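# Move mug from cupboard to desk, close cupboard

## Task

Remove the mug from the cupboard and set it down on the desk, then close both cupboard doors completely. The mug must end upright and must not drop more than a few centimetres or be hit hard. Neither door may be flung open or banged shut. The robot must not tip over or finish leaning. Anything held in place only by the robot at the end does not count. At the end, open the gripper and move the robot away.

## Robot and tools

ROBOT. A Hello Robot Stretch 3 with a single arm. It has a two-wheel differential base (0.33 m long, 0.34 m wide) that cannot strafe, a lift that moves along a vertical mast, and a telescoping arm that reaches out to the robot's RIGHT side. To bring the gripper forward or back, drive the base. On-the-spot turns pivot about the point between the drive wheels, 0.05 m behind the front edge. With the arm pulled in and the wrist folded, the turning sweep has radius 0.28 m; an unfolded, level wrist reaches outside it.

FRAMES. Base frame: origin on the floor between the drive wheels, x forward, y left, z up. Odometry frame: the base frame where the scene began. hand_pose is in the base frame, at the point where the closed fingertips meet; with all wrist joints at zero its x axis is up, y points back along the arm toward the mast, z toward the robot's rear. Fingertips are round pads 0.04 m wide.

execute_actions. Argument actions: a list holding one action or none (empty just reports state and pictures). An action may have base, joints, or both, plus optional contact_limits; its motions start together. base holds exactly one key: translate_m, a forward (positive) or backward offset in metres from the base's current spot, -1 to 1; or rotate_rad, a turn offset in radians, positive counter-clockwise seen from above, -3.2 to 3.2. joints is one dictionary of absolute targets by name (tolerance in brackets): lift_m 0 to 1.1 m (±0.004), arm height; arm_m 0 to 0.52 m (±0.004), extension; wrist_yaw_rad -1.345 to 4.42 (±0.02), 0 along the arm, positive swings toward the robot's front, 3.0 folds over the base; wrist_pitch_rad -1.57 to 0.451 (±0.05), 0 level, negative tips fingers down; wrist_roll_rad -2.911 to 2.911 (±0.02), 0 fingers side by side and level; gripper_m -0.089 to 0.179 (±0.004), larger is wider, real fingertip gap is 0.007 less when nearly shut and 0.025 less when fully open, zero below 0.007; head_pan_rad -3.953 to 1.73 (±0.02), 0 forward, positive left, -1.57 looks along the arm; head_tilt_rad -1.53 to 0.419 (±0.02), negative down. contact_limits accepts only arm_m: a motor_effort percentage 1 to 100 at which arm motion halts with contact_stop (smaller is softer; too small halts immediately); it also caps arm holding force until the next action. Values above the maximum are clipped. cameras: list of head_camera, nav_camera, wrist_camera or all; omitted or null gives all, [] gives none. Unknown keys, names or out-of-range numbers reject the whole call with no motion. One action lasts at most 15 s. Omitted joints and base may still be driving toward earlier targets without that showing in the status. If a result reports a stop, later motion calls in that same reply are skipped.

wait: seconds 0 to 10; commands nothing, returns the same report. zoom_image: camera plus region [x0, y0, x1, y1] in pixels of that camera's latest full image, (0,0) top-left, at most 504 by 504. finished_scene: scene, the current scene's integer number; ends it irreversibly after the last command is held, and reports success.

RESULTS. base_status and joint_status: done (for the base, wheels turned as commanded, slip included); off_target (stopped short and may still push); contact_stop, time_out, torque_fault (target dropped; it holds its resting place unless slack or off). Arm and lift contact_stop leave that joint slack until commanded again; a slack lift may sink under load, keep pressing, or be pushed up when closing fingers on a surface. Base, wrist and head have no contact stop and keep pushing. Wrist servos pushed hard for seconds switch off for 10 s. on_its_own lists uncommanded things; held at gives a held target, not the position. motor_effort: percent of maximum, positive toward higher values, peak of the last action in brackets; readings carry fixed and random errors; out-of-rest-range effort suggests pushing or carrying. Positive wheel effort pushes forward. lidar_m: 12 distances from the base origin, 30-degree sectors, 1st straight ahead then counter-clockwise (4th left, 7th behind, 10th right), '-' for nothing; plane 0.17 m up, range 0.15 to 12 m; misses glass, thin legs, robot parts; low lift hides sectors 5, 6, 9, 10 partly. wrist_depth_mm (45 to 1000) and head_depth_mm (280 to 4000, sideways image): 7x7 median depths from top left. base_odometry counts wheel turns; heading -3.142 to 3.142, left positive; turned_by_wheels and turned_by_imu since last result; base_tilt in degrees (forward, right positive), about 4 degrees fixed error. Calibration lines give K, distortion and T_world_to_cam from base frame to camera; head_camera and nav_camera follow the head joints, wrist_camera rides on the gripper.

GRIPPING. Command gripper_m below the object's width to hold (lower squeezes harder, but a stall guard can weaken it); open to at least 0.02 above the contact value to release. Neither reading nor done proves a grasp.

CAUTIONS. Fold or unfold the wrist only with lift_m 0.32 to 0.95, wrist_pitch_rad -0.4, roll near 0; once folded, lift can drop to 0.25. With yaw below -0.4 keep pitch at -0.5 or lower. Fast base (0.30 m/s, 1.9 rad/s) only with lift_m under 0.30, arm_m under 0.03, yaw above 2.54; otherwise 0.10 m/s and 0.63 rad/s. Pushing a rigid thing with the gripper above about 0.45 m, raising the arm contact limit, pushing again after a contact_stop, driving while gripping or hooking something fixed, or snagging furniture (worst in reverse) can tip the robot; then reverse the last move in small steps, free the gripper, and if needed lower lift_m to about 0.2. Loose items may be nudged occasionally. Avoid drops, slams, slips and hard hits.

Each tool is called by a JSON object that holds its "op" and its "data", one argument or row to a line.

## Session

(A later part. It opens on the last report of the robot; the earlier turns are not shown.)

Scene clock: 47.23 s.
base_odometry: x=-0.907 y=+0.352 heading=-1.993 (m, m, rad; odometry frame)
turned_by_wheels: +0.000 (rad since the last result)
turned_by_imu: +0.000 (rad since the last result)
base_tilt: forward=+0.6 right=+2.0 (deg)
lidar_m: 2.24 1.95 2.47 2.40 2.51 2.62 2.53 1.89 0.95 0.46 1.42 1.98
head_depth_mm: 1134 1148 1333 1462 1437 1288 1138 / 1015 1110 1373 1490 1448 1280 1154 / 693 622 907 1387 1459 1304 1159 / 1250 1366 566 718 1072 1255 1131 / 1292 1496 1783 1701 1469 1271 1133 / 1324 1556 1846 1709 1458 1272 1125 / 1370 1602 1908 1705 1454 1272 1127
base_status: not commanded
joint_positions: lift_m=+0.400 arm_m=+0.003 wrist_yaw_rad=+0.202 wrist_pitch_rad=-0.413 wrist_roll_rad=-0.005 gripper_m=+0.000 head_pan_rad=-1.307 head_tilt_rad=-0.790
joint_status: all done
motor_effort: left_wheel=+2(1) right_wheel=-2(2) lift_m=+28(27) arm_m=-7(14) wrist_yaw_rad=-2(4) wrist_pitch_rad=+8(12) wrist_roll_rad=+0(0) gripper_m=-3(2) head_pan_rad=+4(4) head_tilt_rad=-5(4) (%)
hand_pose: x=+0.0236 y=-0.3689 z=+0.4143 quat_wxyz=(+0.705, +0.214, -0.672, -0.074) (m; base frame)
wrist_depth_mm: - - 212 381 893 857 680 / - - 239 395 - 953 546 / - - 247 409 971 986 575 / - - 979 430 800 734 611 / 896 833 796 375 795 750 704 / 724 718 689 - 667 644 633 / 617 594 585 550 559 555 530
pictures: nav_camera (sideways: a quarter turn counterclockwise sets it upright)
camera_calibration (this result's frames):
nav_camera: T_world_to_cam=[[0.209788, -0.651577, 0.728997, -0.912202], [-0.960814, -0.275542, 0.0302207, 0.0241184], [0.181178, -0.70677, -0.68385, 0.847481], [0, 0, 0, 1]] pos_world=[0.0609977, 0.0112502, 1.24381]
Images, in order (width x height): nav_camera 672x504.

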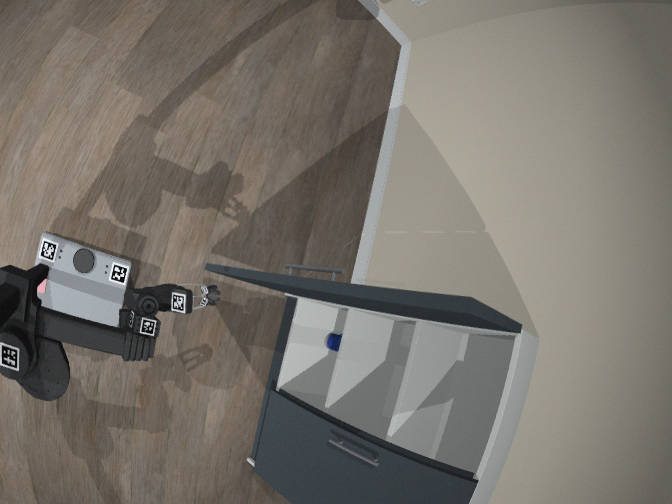

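{"op": "execute_actions", "data": {
  "actions": [
    {"base":{"rotate_rad":0.84},"joints":{"wrist_yaw_rad":0,"wrist_pitch_rad":-1.2}}
  ],
  "cameras": []
}}

{"op": "execute_actions", "data": {
  "actions": [
    {"base":{"translate_m":-0.42},"joints":{"head_pan_rad":-1.57,"head_tilt_rad":-1}}
  ],
  "cameras": []
}}

{"op": "execute_actions", "data": {
  "actions": [
    {"base":{"rotate_rad":-0.59}}
  ],
  "cameras": []
}}

{"op": "execute_actions", "data": {
  "actions": [
    {"joints":{"wrist_pitch_rad":-0.13,"arm_m":0.12,"lift_m":0.18,"gripper_m":0.15}}
  ]
}}

Scene clock: 49.97 s.
base_odometry: x=-0.907 y=+0.352 heading=-1.153 (m, m, rad; odometry frame)
turned_by_wheels: +0.840 (rad since the last result)
turned_by_imu: +0.852 (rad since the last result)
base_tilt: forward=+0.5 right=+2.0 (deg)
lidar_m: 2.64 2.40 2.41 2.82 2.53 2.41 0.99 0.95 0.46 1.65 2.23 1.95
head_depth_mm: 1720 1878 1997 1722 1477 1289 1125 / 1978 2168 2086 1731 1472 1285 1159 / 2273 2471 2099 1717 1467 1283 1175 / 2253 2501 2082 1722 1472 1275 1128 / 2138 2429 2072 1709 1461 1279 1130 / 2066 2322 2057 1708 1456 1265 1134 / 1961 2218 2040 1701 1452 1266 1124
base_status: done
joint_positions: lift_m=+0.400 arm_m=+0.003 wrist_yaw_rad=+0.003 wrist_pitch_rad=-1.201 wrist_roll_rad=-0.005 gripper_m=+0.000 head_pan_rad=-1.307 head_tilt_rad=-0.790
joint_status: all done
motor_effort: left_wheel=-3(7) right_wheel=+5(9) lift_m=+28(28) arm_m=-6(5) wrist_yaw_rad=-4(4) wrist_pitch_rad=+1(7) wrist_roll_rad=+0(0) gripper_m=-2(2) head_pan_rad=+4(3) head_tilt_rad=-5(5) (%)
hand_pose: x=-0.0214 y=-0.2186 z=+0.2916 quat_wxyz=(+0.586, +0.401, -0.581, -0.398) (m; base frame)
wrist_depth_mm: 563 559 550 536 522 514 501 / 544 542 531 524 502 496 361 / 522 511 504 493 481 473 467 / 508 492 484 468 468 461 453 / 471 473 461 463 447 436 428 / 465 454 450 - 431 429 420 / 449 434 434 - - - 404
pictures: none
No camera images: the call's "cameras" was empty. Leave "cameras" out to get every camera's image.

Scene clock: 55.30 s.
base_odometry: x=-1.078 y=+0.736 heading=-1.153 (m, m, rad; odometry frame)
turned_by_wheels: +0.000 (rad since the last result)
turned_by_imu: -0.002 (rad since the last result)
base_tilt: forward=+0.6 right=+2.0 (deg)
lidar_m: 3.00 2.73 2.74 2.51 2.26 1.86 0.64 0.58 0.69 0.42 0.40 2.34
head_depth_mm: 645 802 1093 1060 1273 1220 1124 / 571 731 988 1323 1321 1219 1119 / 510 633 831 1213 1338 - - / 460 557 706 962 1317 - - / 419 498 614 798 1145 1208 1103 / 389 451 544 726 1302 1207 1097 / 371 413 1591 1464 1318 1202 1102
base_status: done
joint_positions: lift_m=+0.400 arm_m=+0.003 wrist_yaw_rad=+0.003 wrist_pitch_rad=-1.201 wrist_roll_rad=-0.005 gripper_m=+0.000 head_pan_rad=-1.563 head_tilt_rad=-0.987
joint_status: all done
motor_effort: left_wheel=-3(8) right_wheel=+5(5) lift_m=+28(27) arm_m=-6(6) wrist_yaw_rad=-3(3) wrist_pitch_rad=+1(0) wrist_roll_rad=+1(0) gripper_m=-2(2) head_pan_rad=-3(19) head_tilt_rad=-6(23) (%)
hand_pose: x=-0.0214 y=-0.2186 z=+0.2916 quat_wxyz=(+0.586, +0.401, -0.581, -0.398) (m; base frame)
wrist_depth_mm: 565 239 298 409 530 518 429 / 551 309 354 505 508 500 471 / 516 518 495 492 487 473 465 / 502 489 485 474 462 452 451 / 476 467 460 457 446 443 430 / 458 456 446 - 434 432 419 / 444 437 438 - - - 406
pictures: none
No camera images: the call's "cameras" was empty. Leave "cameras" out to get every camera's image.

Scene clock: 57.23 s.
base_odometry: x=-1.078 y=+0.736 heading=-1.743 (m, m, rad; odometry frame)
turned_by_wheels: -0.590 (rad since the last result)
turned_by_imu: -0.598 (rad since the last result)
base_tilt: forward=+0.6 right=+2.0 (deg)
lidar_m: 2.34 2.93 2.72 2.73 2.61 2.26 2.07 0.66 0.58 0.75 0.44 0.40
head_depth_mm: 916 644 730 942 1292 1222 1121 / 930 831 1071 1032 1301 1220 1123 / 943 832 1109 1327 1339 - - / 951 825 1121 1355 1332 - - / 930 839 1117 1377 1323 1206 1097 / 772 828 983 1135 1293 1204 1102 / 637 699 769 853 958 1169 1098
base_status: done
joint_positions: lift_m=+0.400 arm_m=+0.003 wrist_yaw_rad=+0.003 wrist_pitch_rad=-1.201 wrist_roll_rad=-0.005 gripper_m=+0.000 head_pan_rad=-1.563 head_tilt_rad=-0.987
joint_status: not commanded
motor_effort: left_wheel=+3(7) right_wheel=-3(9) lift_m=+27(28) arm_m=-7(7) wrist_yaw_rad=-2(3) wrist_pitch_rad=+1(1) wrist_roll_rad=+0(0) gripper_m=-3(2) head_pan_rad=-2(2) head_tilt_rad=-6(7) (%)
hand_pose: x=-0.0214 y=-0.2185 z=+0.2915 quat_wxyz=(+0.585, +0.402, -0.581, -0.398) (m; base frame)
wrist_depth_mm: 335 543 549 534 517 494 459 / 342 529 523 509 509 500 489 / 349 517 503 494 486 475 463 / 367 488 477 470 474 456 447 / 472 474 454 457 448 437 432 / 463 452 450 - 432 423 416 / 438 436 433 - - - 403
pictures: none
No camera images: the call's "cameras" was empty. Leave "cameras" out to get every camera's image.

Scene clock: 60.07 s.
base_odometry: x=-1.078 y=+0.736 heading=-1.743 (m, m, rad; odometry frame)
turned_by_wheels: +0.000 (rad since the last result)
turned_by_imu: +0.000 (rad since the last result)
base_tilt: forward=+0.5 right=+1.9 (deg)
lidar_m: 2.34 2.93 2.73 2.73 2.60 2.26 2.06 0.66 0.58 0.75 0.44 0.40
head_depth_mm: 913 643 727 941 1286 1217 1109 / 931 833 1067 1038 1299 1221 - / 935 832 1110 1316 1336 1216 - / 947 828 1121 1361 1353 1207 - / 927 840 1113 1371 1326 1213 1105 / 775 823 978 1134 1287 1211 1099 / 637 698 769 852 957 1164 1098
base_status: not commanded
joint_positions: lift_m=+0.180 arm_m=+0.120 wrist_yaw_rad=+0.002 wrist_pitch_rad=-0.151 wrist_roll_rad=-0.005 gripper_m=+0.150 head_pan_rad=-1.563 head_tilt_rad=-0.987
joint_status: all done
motor_effort: left_wheel=+3(3) right_wheel=-3(4) lift_m=+27(26) arm_m=+5(8) wrist_yaw_rad=-3(3) wrist_pitch_rad=+12(12) wrist_roll_rad=+0(0) gripper_m=+0(90) head_pan_rad=-3(2) head_tilt_rad=-7(7) (%)
hand_pose: x=-0.0210 y=-0.5142 z=+0.2569 quat_wxyz=(+0.707, +0.054, -0.703, -0.053) (m; base frame)
wrist_depth_mm: 278 307 278 262 291 319 360 / 279 350 477 648 602 553 524 / 281 354 518 698 631 581 538 / 281 353 517 688 650 606 566 / 285 352 481 509 489 502 430 / 285 334 382 374 363 346 217 / 284 415 372 322 292 283 259
pictures: head_camera (sideways: a quarter turn clockwise sets it upright), nav_camera (sideways: a quarter turn counterclockwise sets it upright), wrist_camera
camera_calibration (this result's frames):
head_camera: T_world_to_cam=[[0.0126022, 0.8538, -0.520448, 0.697924], [0.999842, -0.0172859, -0.00414737, -0.00198224], [-0.0125374, -0.520313, -0.853883, 1.06891], [0, 0, 0, 1]] pos_world=[0.006588, -0.0397511, 1.27595]
nav_camera: T_world_to_cam=[[0.038835, -0.813181, 0.580714, -0.717942], [-0.999233, -0.0287104, 0.0266198, 0.029048], [-0.00497426, -0.581302, -0.813673, 1.01744], [0, 0, 0, 1]] pos_world=[0.0619681, 0.00845626, 1.24401]
wrist_camera: T_world_to_cam=[[-0.998584, -0.0203802, -0.0491379, -0.0107806], [0.0409711, 0.294512, -0.954769, 0.43876], [0.0339301, -0.955431, -0.29326, -0.24865], [0, 0, 0, 1]] pos_world=[-0.0203051, -0.367008, 0.345466]
Images, in order (width x height): head_camera 896x504, nav_camera 672x504, wrist_camera 644x364.

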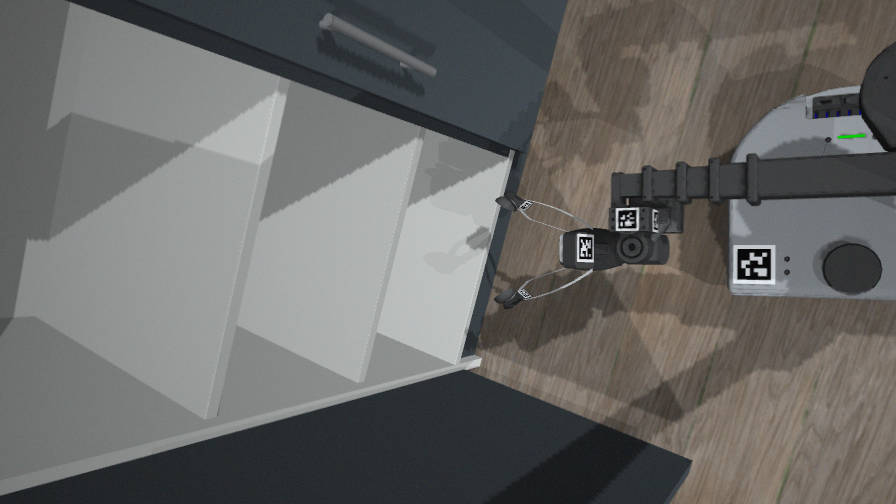

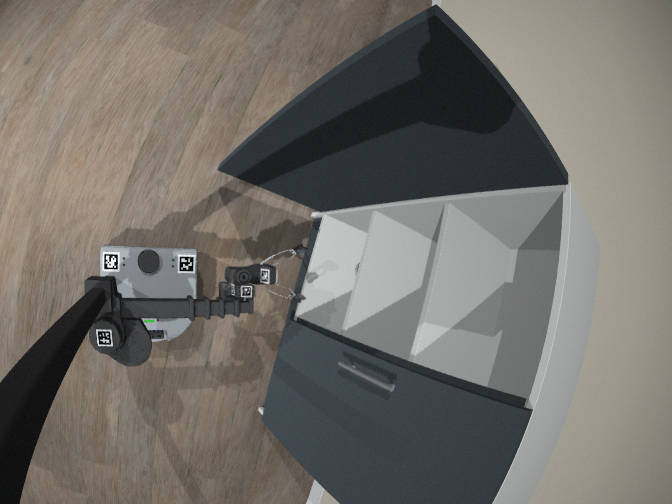

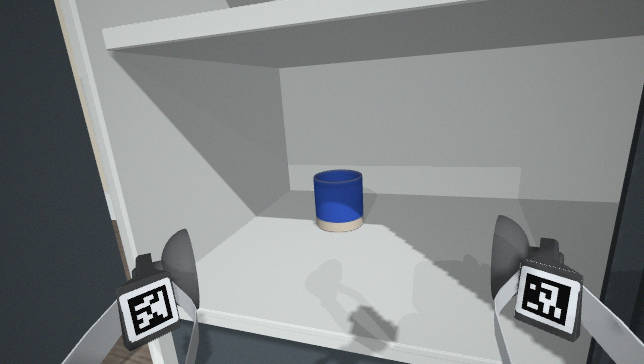

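Floor z≈0.125 → lift ≈0.092.

{"op": "execute_actions", "data": {
  "actions": [
    {"joints":{"arm_m":0.4,"lift_m":0.1},"contact_limits":{"arm_m":15}}
  ],
  "cameras": ["wrist_camera"]
}}

Scene clock: 63.53 s.
base_odometry: x=-1.078 y=+0.736 heading=-1.743 (m, m, rad; odometry frame)
turned_by_wheels: +0.000 (rad since the last result)
turned_by_imu: +0.000 (rad since the last result)
base_tilt: forward=+0.5 right=+2.1 (deg)
lidar_m: 2.34 2.91 2.73 2.73 2.61 2.26 2.07 0.66 0.57 0.75 0.44 0.40
head_depth_mm: 909 644 726 940 1289 1221 1112 / 926 833 1068 1036 1296 1213 - / 942 828 1110 1315 1338 1232 - / 944 829 1123 1364 1331 1224 - / 929 840 1119 1375 1329 1205 1104 / 773 823 979 1133 1278 1203 1104 / 638 701 768 855 954 1169 1094
base_status: not commanded
joint_positions: lift_m=+0.100 arm_m=+0.400 wrist_yaw_rad=+0.002 wrist_pitch_rad=-0.150 wrist_roll_rad=-0.005 gripper_m=+0.150 head_pan_rad=-1.563 head_tilt_rad=-0.987
joint_status: all done
motor_effort: left_wheel=+4(4) right_wheel=-4(3) lift_m=+27(29) arm_m=+6(1) wrist_yaw_rad=-2(2) wrist_pitch_rad=+12(12) wrist_roll_rad=+0(0) gripper_m=+0(1) head_pan_rad=-2(2) head_tilt_rad=-6(6) (%)
contact_limits: arm_m 15 (drawing in: default 27, maximum 43; extending or still: default 35, maximum 58)
hand_pose: x=-0.0211 y=-0.7943 z=+0.1770 quat_wxyz=(+0.707, +0.054, -0.703, -0.053) (m; base frame)
wrist_depth_mm: 208 261 382 366 339 317 297 / 207 265 384 391 357 330 307 / 208 262 386 402 376 341 320 / 208 266 393 210 384 361 335 / 211 268 336 208 289 318 290 / 210 239 245 218 229 222 219 / 201 188 194 188 184 178 169
pictures: wrist_camera
camera_calibration (this result's frames):
wrist_camera: T_world_to_cam=[[-0.998591, -0.0200592, -0.0491254, -0.0202464], [0.0410766, 0.293851, -0.954968, 0.444534], [0.0335915, -0.955641, -0.292613, -0.539907], [0, 0, 0, 1]] pos_world=[-0.0203415, -0.64699, 0.265537]
Images, in order (width x height): wrist_camera 644x364.

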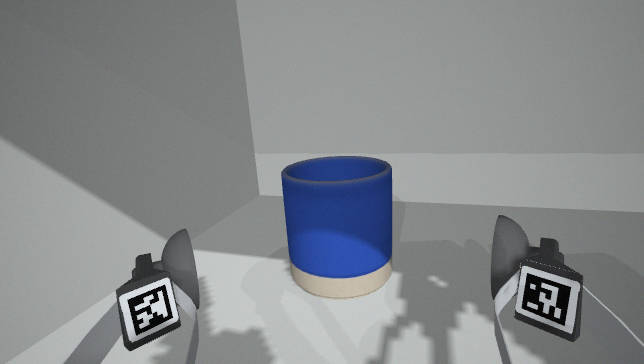

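{"op": "execute_actions", "data": {
  "actions": [
    {"joints":{"arm_m":0.49,"lift_m":0.092},"contact_limits":{"arm_m":15}}
  ],
  "cameras": ["wrist_camera"]
}}

{"op": "execute_actions", "data": {
  "actions": [
    {"joints":{"gripper_m":0.035}}
  ],
  "cameras": ["wrist_camera"]
}}

{"op": "execute_actions", "data": {
  "actions": [
    {"joints":{"lift_m":0.125,"wrist_pitch_rad":-0.11}}
  ],
  "cameras": ["wrist_camera"]
}}

Scene clock: 65.63 s.
base_odometry: x=-1.078 y=+0.736 heading=-1.743 (m, m, rad; odometry frame)
turned_by_wheels: +0.000 (rad since the last result)
turned_by_imu: +0.000 (rad since the last result)
base_tilt: forward=+0.6 right=+2.1 (deg)
lidar_m: 2.34 2.93 2.72 2.73 2.61 2.26 2.07 0.66 0.57 0.75 0.44 0.40
head_depth_mm: 914 642 727 942 1287 1223 1112 / 928 832 1069 1035 1298 1216 1120 / 937 827 1103 1302 1326 1227 - / 945 827 1126 1345 1326 1226 - / 928 840 1119 1380 1334 1206 1102 / 772 824 979 1137 1282 1200 1096 / 638 699 768 852 959 1168 1093
base_status: not commanded
joint_positions: lift_m=+0.092 arm_m=+0.490 wrist_yaw_rad=+0.002 wrist_pitch_rad=-0.150 wrist_roll_rad=-0.005 gripper_m=+0.150 head_pan_rad=-1.563 head_tilt_rad=-0.987
joint_status: all done
motor_effort: left_wheel=+3(4) right_wheel=-4(4) lift_m=+28(28) arm_m=+5(9) wrist_yaw_rad=-2(3) wrist_pitch_rad=+12(12) wrist_roll_rad=+0(0) gripper_m=+0(0) head_pan_rad=-2(2) head_tilt_rad=-6(6) (%)
contact_limits: arm_m 15 (drawing in: default 27, maximum 43; extending or still: default 35, maximum 58)
hand_pose: x=-0.0211 y=-0.8843 z=+0.1690 quat_wxyz=(+0.707, +0.054, -0.703, -0.053) (m; base frame)
wrist_depth_mm: 188 234 306 288 264 247 231 / 190 235 324 302 277 255 239 / 189 237 332 312 289 266 248 / 190 238 330 183 293 275 257 / 191 240 296 113 130 281 261 / 192 216 218 114 125 207 206 / 186 177 181 121 133 169 159
pictures: wrist_camera
camera_calibration (this result's frames):
wrist_camera: T_world_to_cam=[[-0.998591, -0.0200525, -0.0491252, -0.0224409], [0.0410785, 0.293847, -0.954969, 0.463324], [0.0335848, -0.955642, -0.29261, -0.628252], [0, 0, 0, 1]] pos_world=[-0.0203422, -0.736981, 0.257525]
Images, in order (width x height): wrist_camera 644x364.

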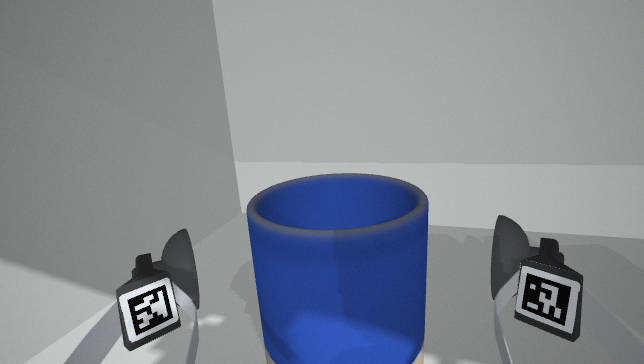

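Scene clock: 67.27 s.
base_odometry: x=-1.078 y=+0.736 heading=-1.743 (m, m, rad; odometry frame)
turned_by_wheels: +0.000 (rad since the last result)
turned_by_imu: +0.000 (rad since the last result)
base_tilt: forward=+0.6 right=+2.0 (deg)
lidar_m: 2.34 2.93 2.72 2.73 2.60 2.26 2.07 0.66 0.57 0.75 0.44 0.40
head_depth_mm: 913 643 726 942 1285 1222 1115 / 931 833 1075 1034 1310 1216 1125 / 936 830 1108 1305 1328 1237 - / 943 827 1127 1344 1335 1224 - / 928 839 1119 1381 1324 1201 1102 / 773 820 982 1132 1285 1201 1098 / 637 698 770 851 955 1174 1100
base_status: not commanded
joint_positions: lift_m=+0.092 arm_m=+0.490 wrist_yaw_rad=+0.002 wrist_pitch_rad=-0.152 wrist_roll_rad=-0.005 gripper_m=+0.036 head_pan_rad=-1.563 head_tilt_rad=-0.987
joint_status: all done
motor_effort: left_wheel=+3(3) right_wheel=-4(4) lift_m=+28(28) arm_m=+4(6) wrist_yaw_rad=-2(2) wrist_pitch_rad=+13(13) wrist_roll_rad=+0(0) gripper_m=-18(100) head_pan_rad=-2(2) head_tilt_rad=-7(6) (%)
hand_pose: x=-0.0211 y=-0.8842 z=+0.1686 quat_wxyz=(+0.707, +0.055, -0.703, -0.053) (m; base frame)
wrist_depth_mm: 188 234 305 288 265 247 231 / 189 236 319 304 276 256 238 / 188 237 329 311 292 267 248 / 190 237 329 179 293 277 258 / 191 240 294 108 119 281 261 / 191 225 126 109 115 214 205 / 181 187 174 116 124 163 165
pictures: wrist_camera
camera_calibration (this result's frames):
wrist_camera: T_world_to_cam=[[-0.998591, -0.0199708, -0.049162, -0.0223815], [0.0410812, 0.295455, -0.954473, 0.46423], [0.0335867, -0.955148, -0.294218, -0.627593], [0, 0, 0, 1]] pos_world=[-0.0203424, -0.73705, 0.257345]
Images, in order (width x height): wrist_camera 644x364.

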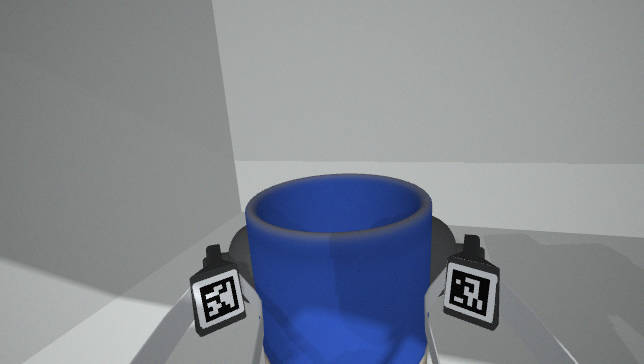

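Scene clock: 68.37 s.
base_odometry: x=-1.078 y=+0.736 heading=-1.743 (m, m, rad; odometry frame)
turned_by_wheels: +0.000 (rad since the last result)
turned_by_imu: +0.000 (rad since the last result)
base_tilt: forward=+0.5 right=+2.1 (deg)
lidar_m: 2.34 2.93 2.73 2.73 2.60 2.26 2.07 0.66 0.58 0.75 0.44 0.40
head_depth_mm: 911 644 726 941 1290 1213 1107 / 929 831 1071 1032 1305 1213 - / 935 828 1107 1309 1341 1225 - / 945 827 1120 1334 1338 1232 - / 927 837 1116 1373 1331 1203 1100 / 773 824 978 1132 1284 1202 1098 / 636 701 767 854 958 1173 1097
base_status: not commanded
joint_positions: lift_m=+0.124 arm_m=+0.490 wrist_yaw_rad=+0.002 wrist_pitch_rad=-0.153 wrist_roll_rad=-0.005 gripper_m=+0.036 head_pan_rad=-1.563 head_tilt_rad=-0.987
joint_status: all done
motor_effort: left_wheel=+4(4) right_wheel=-4(4) lift_m=+62(66) arm_m=+5(4) wrist_yaw_rad=-2(3) wrist_pitch_rad=+25(27) wrist_roll_rad=+1(0) gripper_m=-18(18) head_pan_rad=-1(2) head_tilt_rad=-7(7) (%)
hand_pose: x=-0.0210 y=-0.8841 z=+0.2003 quat_wxyz=(+0.707, +0.055, -0.703, -0.054) (m; base frame)
wrist_depth_mm: 188 235 307 287 265 249 231 / 188 236 323 301 279 257 239 / 190 237 329 317 290 269 246 / 190 237 326 179 294 277 257 / 191 239 301 109 116 291 271 / 191 239 126 110 115 264 251 / 193 221 214 116 124 202 204
pictures: wrist_camera
camera_calibration (this result's frames):
wrist_camera: T_world_to_cam=[[-0.998591, -0.0199395, -0.0491722, -0.0207895], [0.0410674, 0.296385, -0.954185, 0.495213], [0.0335999, -0.95486, -0.295148, -0.617773], [0, 0, 0, 1]] pos_world=[-0.0203402, -0.737075, 0.289168]
Images, in order (width x height): wrist_camera 644x364.

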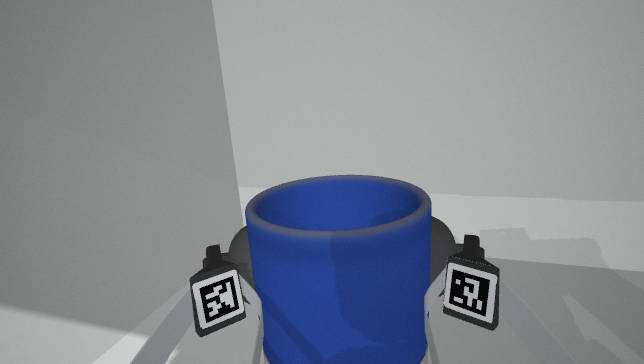

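{"op": "execute_actions", "data": {
  "actions": [
    {"joints":{"arm_m":0.1}}
  ],
  "cameras": []
}}

{"op": "execute_actions", "data": {
  "actions": [
    {"base":{"translate_m":-0.05},"joints":{"arm_m":0.003,"lift_m":0.29,"wrist_yaw_rad":0.3}}
  ],
  "cameras": []
}}

{"op": "execute_actions", "data": {
  "actions": [
    {"joints":{"wrist_yaw_rad":2.58,"head_pan_rad":-0.4,"head_tilt_rad":-0.7}}
  ],
  "cameras": []
}}

{"op": "execute_actions", "data": {
  "actions": [
    {"base":{"rotate_rad":0.5}}
  ],
  "cameras": ["nav_camera"]
}}

{"op": "execute_actions", "data": {
  "actions": [
    {"base":{"translate_m":1}}
  ],
  "cameras": []
}}

{"op": "execute_actions", "data": {
  "actions": [
    {"base":{"translate_m":0.57}}
  ],
  "cameras": []
}}

{"op": "execute_actions", "data": {
  "actions": [
    {"base":{"rotate_rad":1.03},"joints":{"lift_m":0.74,"head_pan_rad":-1.57,"wrist_yaw_rad":0.5}}
  ]
}}

Scene clock: 72.77 s.
base_odometry: x=-1.078 y=+0.736 heading=-1.743 (m, m, rad; odometry frame)
turned_by_wheels: +0.000 (rad since the last result)
turned_by_imu: +0.000 (rad since the last result)
base_tilt: forward=+0.6 right=+2.1 (deg)
lidar_m: 2.34 2.92 2.72 2.73 2.59 2.26 2.07 0.66 0.58 0.44 0.44 0.40
head_depth_mm: 911 643 725 945 1286 1224 1112 / 930 831 1069 1035 1306 1218 - / 936 827 1109 1316 1334 1232 - / 944 825 1125 1343 1295 1205 - / 927 842 1121 1370 1326 1204 1099 / 772 823 977 1134 1286 1204 1103 / 638 701 770 855 958 1171 1095
base_status: not commanded
joint_positions: lift_m=+0.124 arm_m=+0.100 wrist_yaw_rad=+0.002 wrist_pitch_rad=-0.153 wrist_roll_rad=-0.005 gripper_m=+0.036 head_pan_rad=-1.563 head_tilt_rad=-0.987
joint_status: all done
motor_effort: left_wheel=+4(3) right_wheel=-4(4) lift_m=+62(61) arm_m=-7(7) wrist_yaw_rad=-3(3) wrist_pitch_rad=+25(25) wrist_roll_rad=+0(0) gripper_m=-18(18) head_pan_rad=-2(2) head_tilt_rad=-6(7) (%)
hand_pose: x=-0.0211 y=-0.4950 z=+0.2003 quat_wxyz=(+0.707, +0.055, -0.703, -0.054) (m; base frame)
wrist_depth_mm: 282 353 456 569 572 552 512 / 285 354 522 675 612 573 536 / 285 359 519 710 636 596 548 / 286 360 497 179 537 517 223 / 288 367 370 109 117 353 230 / 289 401 126 110 114 267 237 / 394 404 378 116 124 298 268
pictures: none
No camera images: the call's "cameras" was empty. Leave "cameras" out to get every camera's image.

Scene clock: 75.10 s.
base_odometry: x=-1.069 y=+0.786 heading=-1.743 (m, m, rad; odometry frame)
turned_by_wheels: +0.000 (rad since the last result)
turned_by_imu: +0.000 (rad since the last result)
base_tilt: forward=+0.6 right=+2.0 (deg)
lidar_m: 2.39 2.97 2.74 2.74 2.55 2.21 2.04 0.64 0.56 0.85 0.49 0.44
head_depth_mm: 508 584 706 919 1283 1218 1114 / 920 817 766 967 1302 1214 - / 930 828 1108 1150 1328 1247 - / 942 827 1121 1339 1329 - - / 959 838 1117 1380 1293 1202 1106 / 878 841 1082 1306 1327 1203 1101 / 713 781 869 967 1088 1186 1095
base_status: done
joint_positions: lift_m=+0.289 arm_m=+0.003 wrist_yaw_rad=+0.298 wrist_pitch_rad=-0.153 wrist_roll_rad=-0.005 gripper_m=+0.036 head_pan_rad=-1.563 head_tilt_rad=-0.987
joint_status: all done
motor_effort: left_wheel=+2(3) right_wheel=-3(8) lift_m=+62(63) arm_m=-7(7) wrist_yaw_rad=+3(6) wrist_pitch_rad=+25(25) wrist_roll_rad=+0(0) gripper_m=-17(18) head_pan_rad=-1(2) head_tilt_rad=-7(7) (%)
hand_pose: x=+0.0517 y=-0.3871 z=+0.3652 quat_wxyz=(+0.707, +0.158, -0.687, +0.051) (m; base frame)
wrist_depth_mm: 277 328 422 570 722 615 545 / 279 336 431 577 742 639 554 / 281 339 442 543 483 401 328 / 285 342 431 179 762 705 599 / 292 348 413 109 116 675 618 / 295 352 126 111 115 530 492 / 298 348 479 116 123 409 391
pictures: none
No camera images: the call's "cameras" was empty. Leave "cameras" out to get every camera's image.

Scene clock: 77.23 s.
base_odometry: x=-1.069 y=+0.786 heading=-1.743 (m, m, rad; odometry frame)
turned_by_wheels: +0.000 (rad since the last result)
turned_by_imu: +0.000 (rad since the last result)
base_tilt: forward=+0.6 right=+2.1 (deg)
lidar_m: 2.39 2.98 2.74 2.74 2.56 2.22 2.05 0.64 0.56 0.85 0.49 0.44
head_depth_mm: 2080 2143 474 574 723 981 1165 / 2338 2629 466 558 700 938 1157 / 2319 2633 482 559 681 897 1143 / 2259 2619 2331 1863 1553 1332 1160 / 2224 2551 2341 1850 1547 1329 1159 / 2215 2518 2341 1867 1545 1320 1156 / 2175 2478 2318 1862 1553 1322 1152
base_status: not commanded
joint_positions: lift_m=+0.289 arm_m=+0.003 wrist_yaw_rad=+2.577 wrist_pitch_rad=-0.153 wrist_roll_rad=-0.005 gripper_m=+0.036 head_pan_rad=-0.407 head_tilt_rad=-0.705
joint_status: all done
motor_effort: left_wheel=+2(3) right_wheel=-3(3) lift_m=+62(62) arm_m=-6(6) wrist_yaw_rad=+3(5) wrist_pitch_rad=+25(25) wrist_roll_rad=+0(0) gripper_m=-17(18) head_pan_rad=+2(33) head_tilt_rad=+3(25) (%)
hand_pose: x=+0.1121 y=+0.0625 z=+0.3652 quat_wxyz=(+0.249, +0.690, -0.143, +0.664) (m; base frame)
wrist_depth_mm: - - - - - - - / - - - - - - - / - - - - - - - / - - - 178 - - - / - - - 109 116 951 908 / 837 804 126 110 115 732 695 / 656 637 592 116 124 560 555
pictures: none
No camera images: the call's "cameras" was empty. Leave "cameras" out to get every camera's image.

Scene clock: 78.77 s.
base_odometry: x=-1.069 y=+0.786 heading=-1.243 (m, m, rad; odometry frame)
turned_by_wheels: +0.500 (rad since the last result)
turned_by_imu: +0.506 (rad since the last result)
base_tilt: forward=+0.5 right=+2.0 (deg)
lidar_m: 2.39 2.74 2.74 2.58 2.21 2.12 0.65 0.56 0.58 0.50 0.44 2.39
head_depth_mm: 2153 2456 2407 1880 1566 1313 934 / 2240 2515 2361 1885 1562 1324 1139 / 2317 2615 2361 1885 1571 1332 1159 / 2420 2714 2346 1863 1553 1324 1154 / 2441 2750 2324 1859 1553 1329 1160 / 2264 2832 2323 1873 1539 1321 1158 / 2409 2961 2349 1846 1546 1320 1149
base_status: done
joint_positions: lift_m=+0.289 arm_m=+0.003 wrist_yaw_rad=+2.578 wrist_pitch_rad=-0.153 wrist_roll_rad=-0.005 gripper_m=+0.036 head_pan_rad=-0.407 head_tilt_rad=-0.704
joint_status: not commanded
motor_effort: left_wheel=-4(10) right_wheel=+5(11) lift_m=+62(62) arm_m=-6(6) wrist_yaw_rad=+3(2) wrist_pitch_rad=+25(25) wrist_roll_rad=+1(1) gripper_m=-18(17) head_pan_rad=+3(4) head_tilt_rad=+2(3) (%)
hand_pose: x=+0.1121 y=+0.0625 z=+0.3652 quat_wxyz=(+0.249, +0.690, -0.143, +0.664) (m; base frame)
wrist_depth_mm: - - - - - - - / - - - - - - - / - - - - - - - / - - - 179 - - - / - - - 109 116 951 918 / 844 794 126 110 115 729 682 / 644 650 584 116 124 548 563
pictures: nav_camera (sideways: a quarter turn counterclockwise sets it upright)
camera_calibration (this result's frames):
nav_camera: T_world_to_cam=[[0.581073, -0.215022, 0.784933, -0.987374], [-0.383937, -0.922824, 0.0314267, 0.019026], [0.717597, -0.319626, -0.618784, 0.759573], [0, 0, 0, 1]] pos_world=[0.0359738, 0.0480295, 1.24444]
Images, in order (width x height): nav_camera 672x504.

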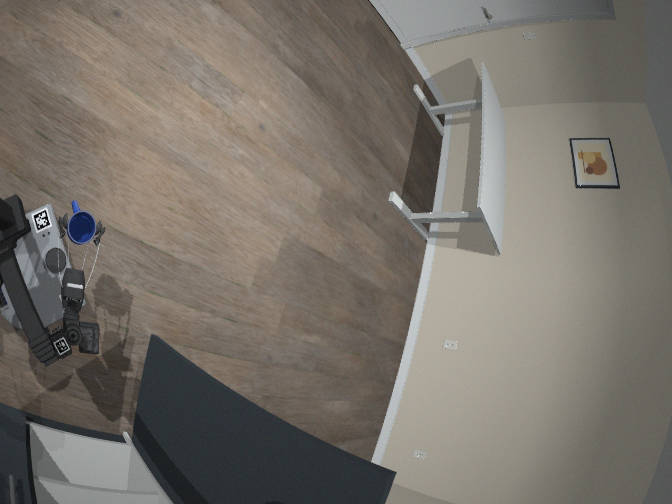

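Scene clock: 83.77 s.
base_odometry: x=-0.747 y=-0.161 heading=-1.243 (m, m, rad; odometry frame)
turned_by_wheels: +0.000 (rad since the last result)
turned_by_imu: +0.005 (rad since the last result)
base_tilt: forward=+0.5 right=+2.0 (deg)
lidar_m: 2.12 2.03 2.01 2.35 2.93 2.93 1.47 0.86 1.73 1.99 1.84 1.44
head_depth_mm: 1534 1730 1990 1889 1575 1339 1160 / 1580 1794 2074 1888 1568 1336 1159 / 1653 1627 2128 1883 1557 1332 1160 / 1706 1373 1788 1823 1563 1329 1163 / 1739 1377 2252 1866 1547 1320 1161 / 1819 1371 2339 1875 1552 1323 1156 / 1843 1433 2305 1858 1551 1319 1153
base_status: done
joint_positions: lift_m=+0.289 arm_m=+0.003 wrist_yaw_rad=+2.578 wrist_pitch_rad=-0.153 wrist_roll_rad=-0.005 gripper_m=+0.036 head_pan_rad=-0.407 head_tilt_rad=-0.704
joint_status: not commanded
motor_effort: left_wheel=-4(8) right_wheel=+5(12) lift_m=+62(62) arm_m=-6(6) wrist_yaw_rad=+2(2) wrist_pitch_rad=+25(25) wrist_roll_rad=+1(0) gripper_m=-18(17) head_pan_rad=+3(2) head_tilt_rad=+2(3) (%)
hand_pose: x=+0.1120 y=+0.0626 z=+0.3652 quat_wxyz=(+0.249, +0.690, -0.143, +0.664) (m; base frame)
wrist_depth_mm: - - - - - - - / - - - - - - - / - - - - - - - / - - - 180 - - - / - - - 109 116 966 918 / 838 819 126 110 115 724 712 / 642 641 591 116 123 553 566
pictures: none
No camera images: the call's "cameras" was empty. Leave "cameras" out to get every camera's image.

Scene clock: 87.30 s.
base_odometry: x=-0.564 y=-0.701 heading=-1.243 (m, m, rad; odometry frame)
turned_by_wheels: +0.000 (rad since the last result)
turned_by_imu: +0.003 (rad since the last result)
base_tilt: forward=+0.6 right=+2.0 (deg)
lidar_m: 1.64 1.62 1.62 1.89 3.27 3.33 2.01 1.39 2.12 1.67 1.44 0.97
head_depth_mm: 1187 1289 1043 877 1567 1335 1159 / 1226 1329 1040 850 1524 1334 1164 / 1276 1360 1032 875 1556 1327 1159 / 1316 1383 1027 1718 1545 1329 1162 / 1367 1377 1022 1759 1549 1329 1158 / 1418 1373 1019 1816 1558 1324 1149 / 1489 1363 1017 1850 1549 1320 1144
base_status: done
joint_positions: lift_m=+0.289 arm_m=+0.003 wrist_yaw_rad=+2.578 wrist_pitch_rad=-0.153 wrist_roll_rad=-0.005 gripper_m=+0.036 head_pan_rad=-0.407 head_tilt_rad=-0.704
joint_status: not commanded
motor_effort: left_wheel=-3(9) right_wheel=+5(12) lift_m=+62(62) arm_m=-6(7) wrist_yaw_rad=+3(1) wrist_pitch_rad=+25(25) wrist_roll_rad=+0(1) gripper_m=-18(17) head_pan_rad=+3(4) head_tilt_rad=+2(3) (%)
hand_pose: x=+0.1120 y=+0.0626 z=+0.3652 quat_wxyz=(+0.249, +0.690, -0.143, +0.664) (m; base frame)
wrist_depth_mm: - - - - - - - / - - - - - - - / - - - - - - - / - - - 178 - - - / - - - 109 115 965 920 / 837 798 126 110 115 734 683 / 639 637 608 116 124 545 562
pictures: none
No camera images: the call's "cameras" was empty. Leave "cameras" out to get every camera's image.

Scene clock: 92.23 s.
base_odometry: x=-0.564 y=-0.701 heading=-0.214 (m, m, rad; odometry frame)
turned_by_wheels: +1.030 (rad since the last result)
turned_by_imu: +1.044 (rad since the last result)
base_tilt: forward=+0.5 right=+2.1 (deg)
lidar_m: 1.62 1.88 3.18 3.34 2.01 1.39 2.13 1.68 1.43 0.96 1.63 1.63
head_depth_mm: 1191 1332 1543 1754 1574 1351 - / 1215 1332 1032 877 1557 1348 - / 1247 1333 1033 875 1510 1336 - / 1276 1368 1029 896 1541 1326 - / 1301 1369 1024 1721 580 1346 1133 / 1342 1362 1019 1749 568 1293 1150 / 1376 1360 1020 1759 1544 1323 1152
base_status: done
joint_positions: lift_m=+0.739 arm_m=+0.003 wrist_yaw_rad=+0.503 wrist_pitch_rad=-0.154 wrist_roll_rad=-0.005 gripper_m=+0.036 head_pan_rad=-1.563 head_tilt_rad=-0.704
joint_status: all done
motor_effort: left_wheel=-3(10) right_wheel=+4(10) lift_m=+62(65) arm_m=-7(6) wrist_yaw_rad=-3(5) wrist_pitch_rad=+26(26) wrist_roll_rad=+0(0) gripper_m=-18(18) head_pan_rad=-3(33) head_tilt_rad=+2(3) (%)
hand_pose: x=+0.0988 y=-0.3671 z=+0.8151 quat_wxyz=(+0.698, +0.228, -0.667, +0.123) (m; base frame)
wrist_depth_mm: - - - - - - 876 / - - - - - - 896 / - - - - - - 905 / - - - 179 587 568 537 / - - - 109 116 404 374 / - - 125 110 114 - 615 / - - - 116 124 - 922
pictures: head_camera (sideways: a quarter turn clockwise sets it upright), nav_camera (sideways: a quarter turn counterclockwise sets it upright), wrist_camera
camera_calibration (this result's frames):
head_camera: T_world_to_cam=[[0.0138924, 0.673841, -0.738746, 0.982349], [0.999846, -0.0172989, 0.00302343, -0.0113176], [-0.0107421, -0.738674, -0.673977, 0.83497], [0, 0, 0, 1]] pos_world=[0.00663811, -0.0453726, 1.28849]
nav_camera: T_world_to_cam=[[0.0374187, -0.617943, 0.785332, -0.984578], [-0.999294, -0.0205609, 0.0314349, 0.022769], [-0.00327783, -0.785954, -0.618277, 0.763311], [0, 0, 0, 1]] pos_world=[0.0620965, -0.00801811, 1.24444]
wrist_camera: T_world_to_cam=[[-0.866284, -0.497124, -0.0491869, -0.04882], [-0.10673, 0.280373, -0.953939, 0.932199], [0.488017, -0.821133, -0.295941, 0.0581809], [0, 0, 0, 1]] pos_world=[0.0288085, -0.237859, 0.904078]
Images, in order (width x height): head_camera 896x504, nav_camera 672x504, wrist_camera 644x364.

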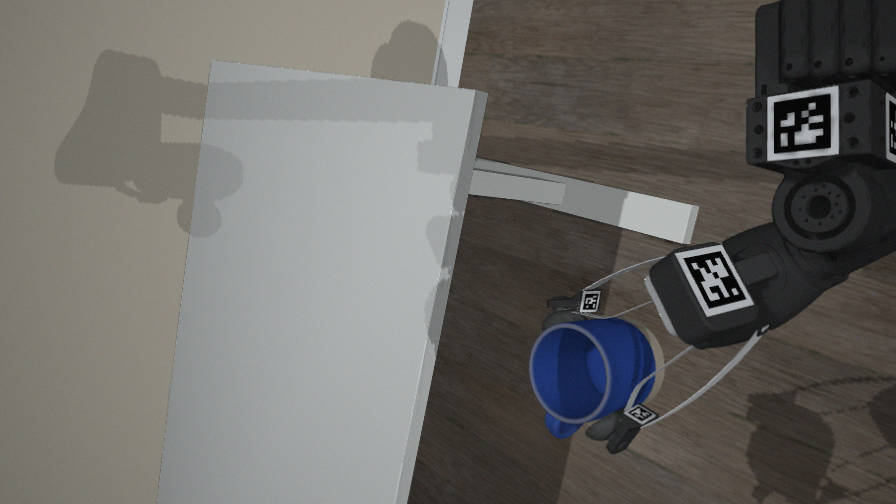

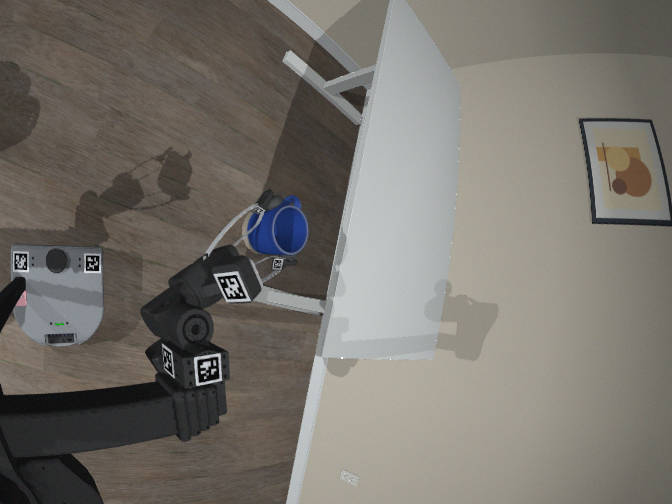

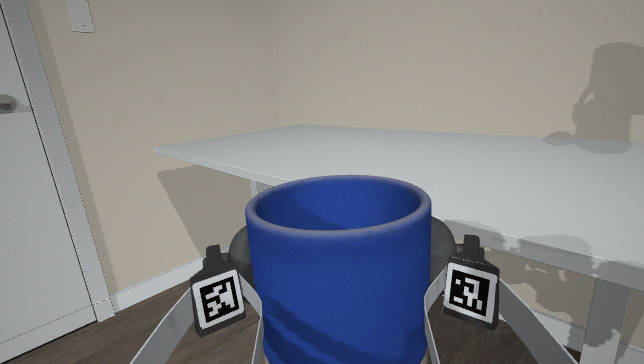

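{"op": "execute_actions", "data": {
  "actions": [
    {"joints":{"wrist_yaw_rad":0,"arm_m":0.42}}
  ],
  "cameras": []
}}

{"op": "execute_actions", "data": {
  "actions": [
    {"joints":{"lift_m":0.688}}
  ],
  "cameras": ["head_camera"]
}}

Scene clock: 96.63 s.
base_odometry: x=-0.564 y=-0.701 heading=-0.214 (m, m, rad; odometry frame)
turned_by_wheels: +0.000 (rad since the last result)
turned_by_imu: +0.000 (rad since the last result)
base_tilt: forward=+0.5 right=+2.1 (deg)
lidar_m: 1.62 1.88 3.20 3.34 2.02 1.39 2.13 1.69 1.43 0.97 1.63 1.63
head_depth_mm: 1194 1330 1539 1761 1606 - - / 1217 1331 1068 - - 1311 1164 / 1243 1336 1111 1361 1517 1323 1163 / 1275 1368 926 1706 1565 1321 1156 / 1305 1377 1024 1711 1551 1326 1156 / 1339 1367 1021 1759 1535 1321 1156 / 1373 1362 1019 1747 1536 1315 1153
base_status: not commanded
joint_positions: lift_m=+0.739 arm_m=+0.420 wrist_yaw_rad=+0.002 wrist_pitch_rad=-0.154 wrist_roll_rad=-0.005 gripper_m=+0.036 head_pan_rad=-1.563 head_tilt_rad=-0.704
joint_status: all done
motor_effort: left_wheel=-4(4) right_wheel=+4(5) lift_m=+62(62) arm_m=+5(6) wrist_yaw_rad=-1(6) wrist_pitch_rad=+26(26) wrist_roll_rad=+0(0) gripper_m=-18(18) head_pan_rad=-2(2) head_tilt_rad=+3(3) (%)
hand_pose: x=-0.0211 y=-0.8140 z=+0.8151 quat_wxyz=(+0.707, +0.055, -0.703, -0.054) (m; base frame)
wrist_depth_mm: 938 845 787 734 681 625 593 / - 911 818 769 705 672 615 / - 976 869 811 743 685 632 / 800 725 661 179 591 560 663 / 468 450 404 109 116 383 675 / 331 322 126 110 115 290 278 / 258 255 239 116 124 221 225
pictures: none
No camera images: the call's "cameras" was empty. Leave "cameras" out to get every camera's image.

Scene clock: 97.93 s.
base_odometry: x=-0.564 y=-0.701 heading=-0.214 (m, m, rad; odometry frame)
turned_by_wheels: +0.000 (rad since the last result)
turned_by_imu: +0.000 (rad since the last result)
base_tilt: forward=+0.6 right=+2.0 (deg)
lidar_m: 1.62 1.88 3.20 3.33 2.00 1.39 2.13 1.68 1.44 0.97 1.64 1.62
head_depth_mm: 1189 1336 1540 1769 1570 1360 - / 1220 1324 1038 905 - - 1146 / 1248 1331 1074 1541 1510 1327 1154 / 1270 1371 1061 1719 1558 1324 1157 / 1312 1372 1024 1727 1547 1327 1157 / 1334 1364 1020 1754 1552 1322 1152 / 1368 1355 1017 1752 1547 1319 1151
base_status: not commanded
joint_positions: lift_m=+0.688 arm_m=+0.420 wrist_yaw_rad=+0.002 wrist_pitch_rad=-0.144 wrist_roll_rad=-0.005 gripper_m=+0.036 head_pan_rad=-1.563 head_tilt_rad=-0.704
joint_status: all done
motor_effort: left_wheel=-3(4) right_wheel=+5(5) lift_m=+28(58) arm_m=+6(5) wrist_yaw_rad=-2(1) wrist_pitch_rad=+20(26) wrist_roll_rad=+1(0) gripper_m=-18(17) head_pan_rad=-3(3) head_tilt_rad=+2(2) (%)
hand_pose: x=-0.0211 y=-0.8147 z=+0.7666 quat_wxyz=(+0.707, +0.052, -0.703, -0.050) (m; base frame)
wrist_depth_mm: 933 864 784 722 705 648 591 / - 930 812 753 710 662 624 / - 917 867 776 732 671 629 / 607 564 514 179 442 425 660 / 346 333 301 108 117 285 269 / 245 237 125 110 115 215 204 / 189 187 174 116 124 163 165
pictures: head_camera (sideways: a quarter turn clockwise sets it upright)
camera_calibration (this result's frames):
head_camera: T_world_to_cam=[[0.0140088, 0.673839, -0.738746, 0.982349], [0.999843, -0.0174716, 0.00302343, -0.0113176], [-0.0108697, -0.738672, -0.673977, 0.834971], [0, 0, 0, 1]] pos_world=[0.00663028, -0.0453727, 1.28849]
Images, in order (width x height): head_camera 896x504.

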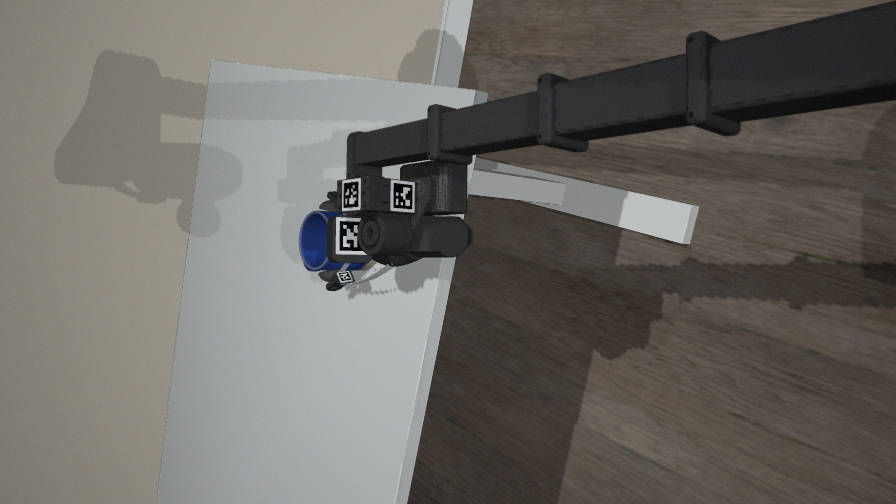

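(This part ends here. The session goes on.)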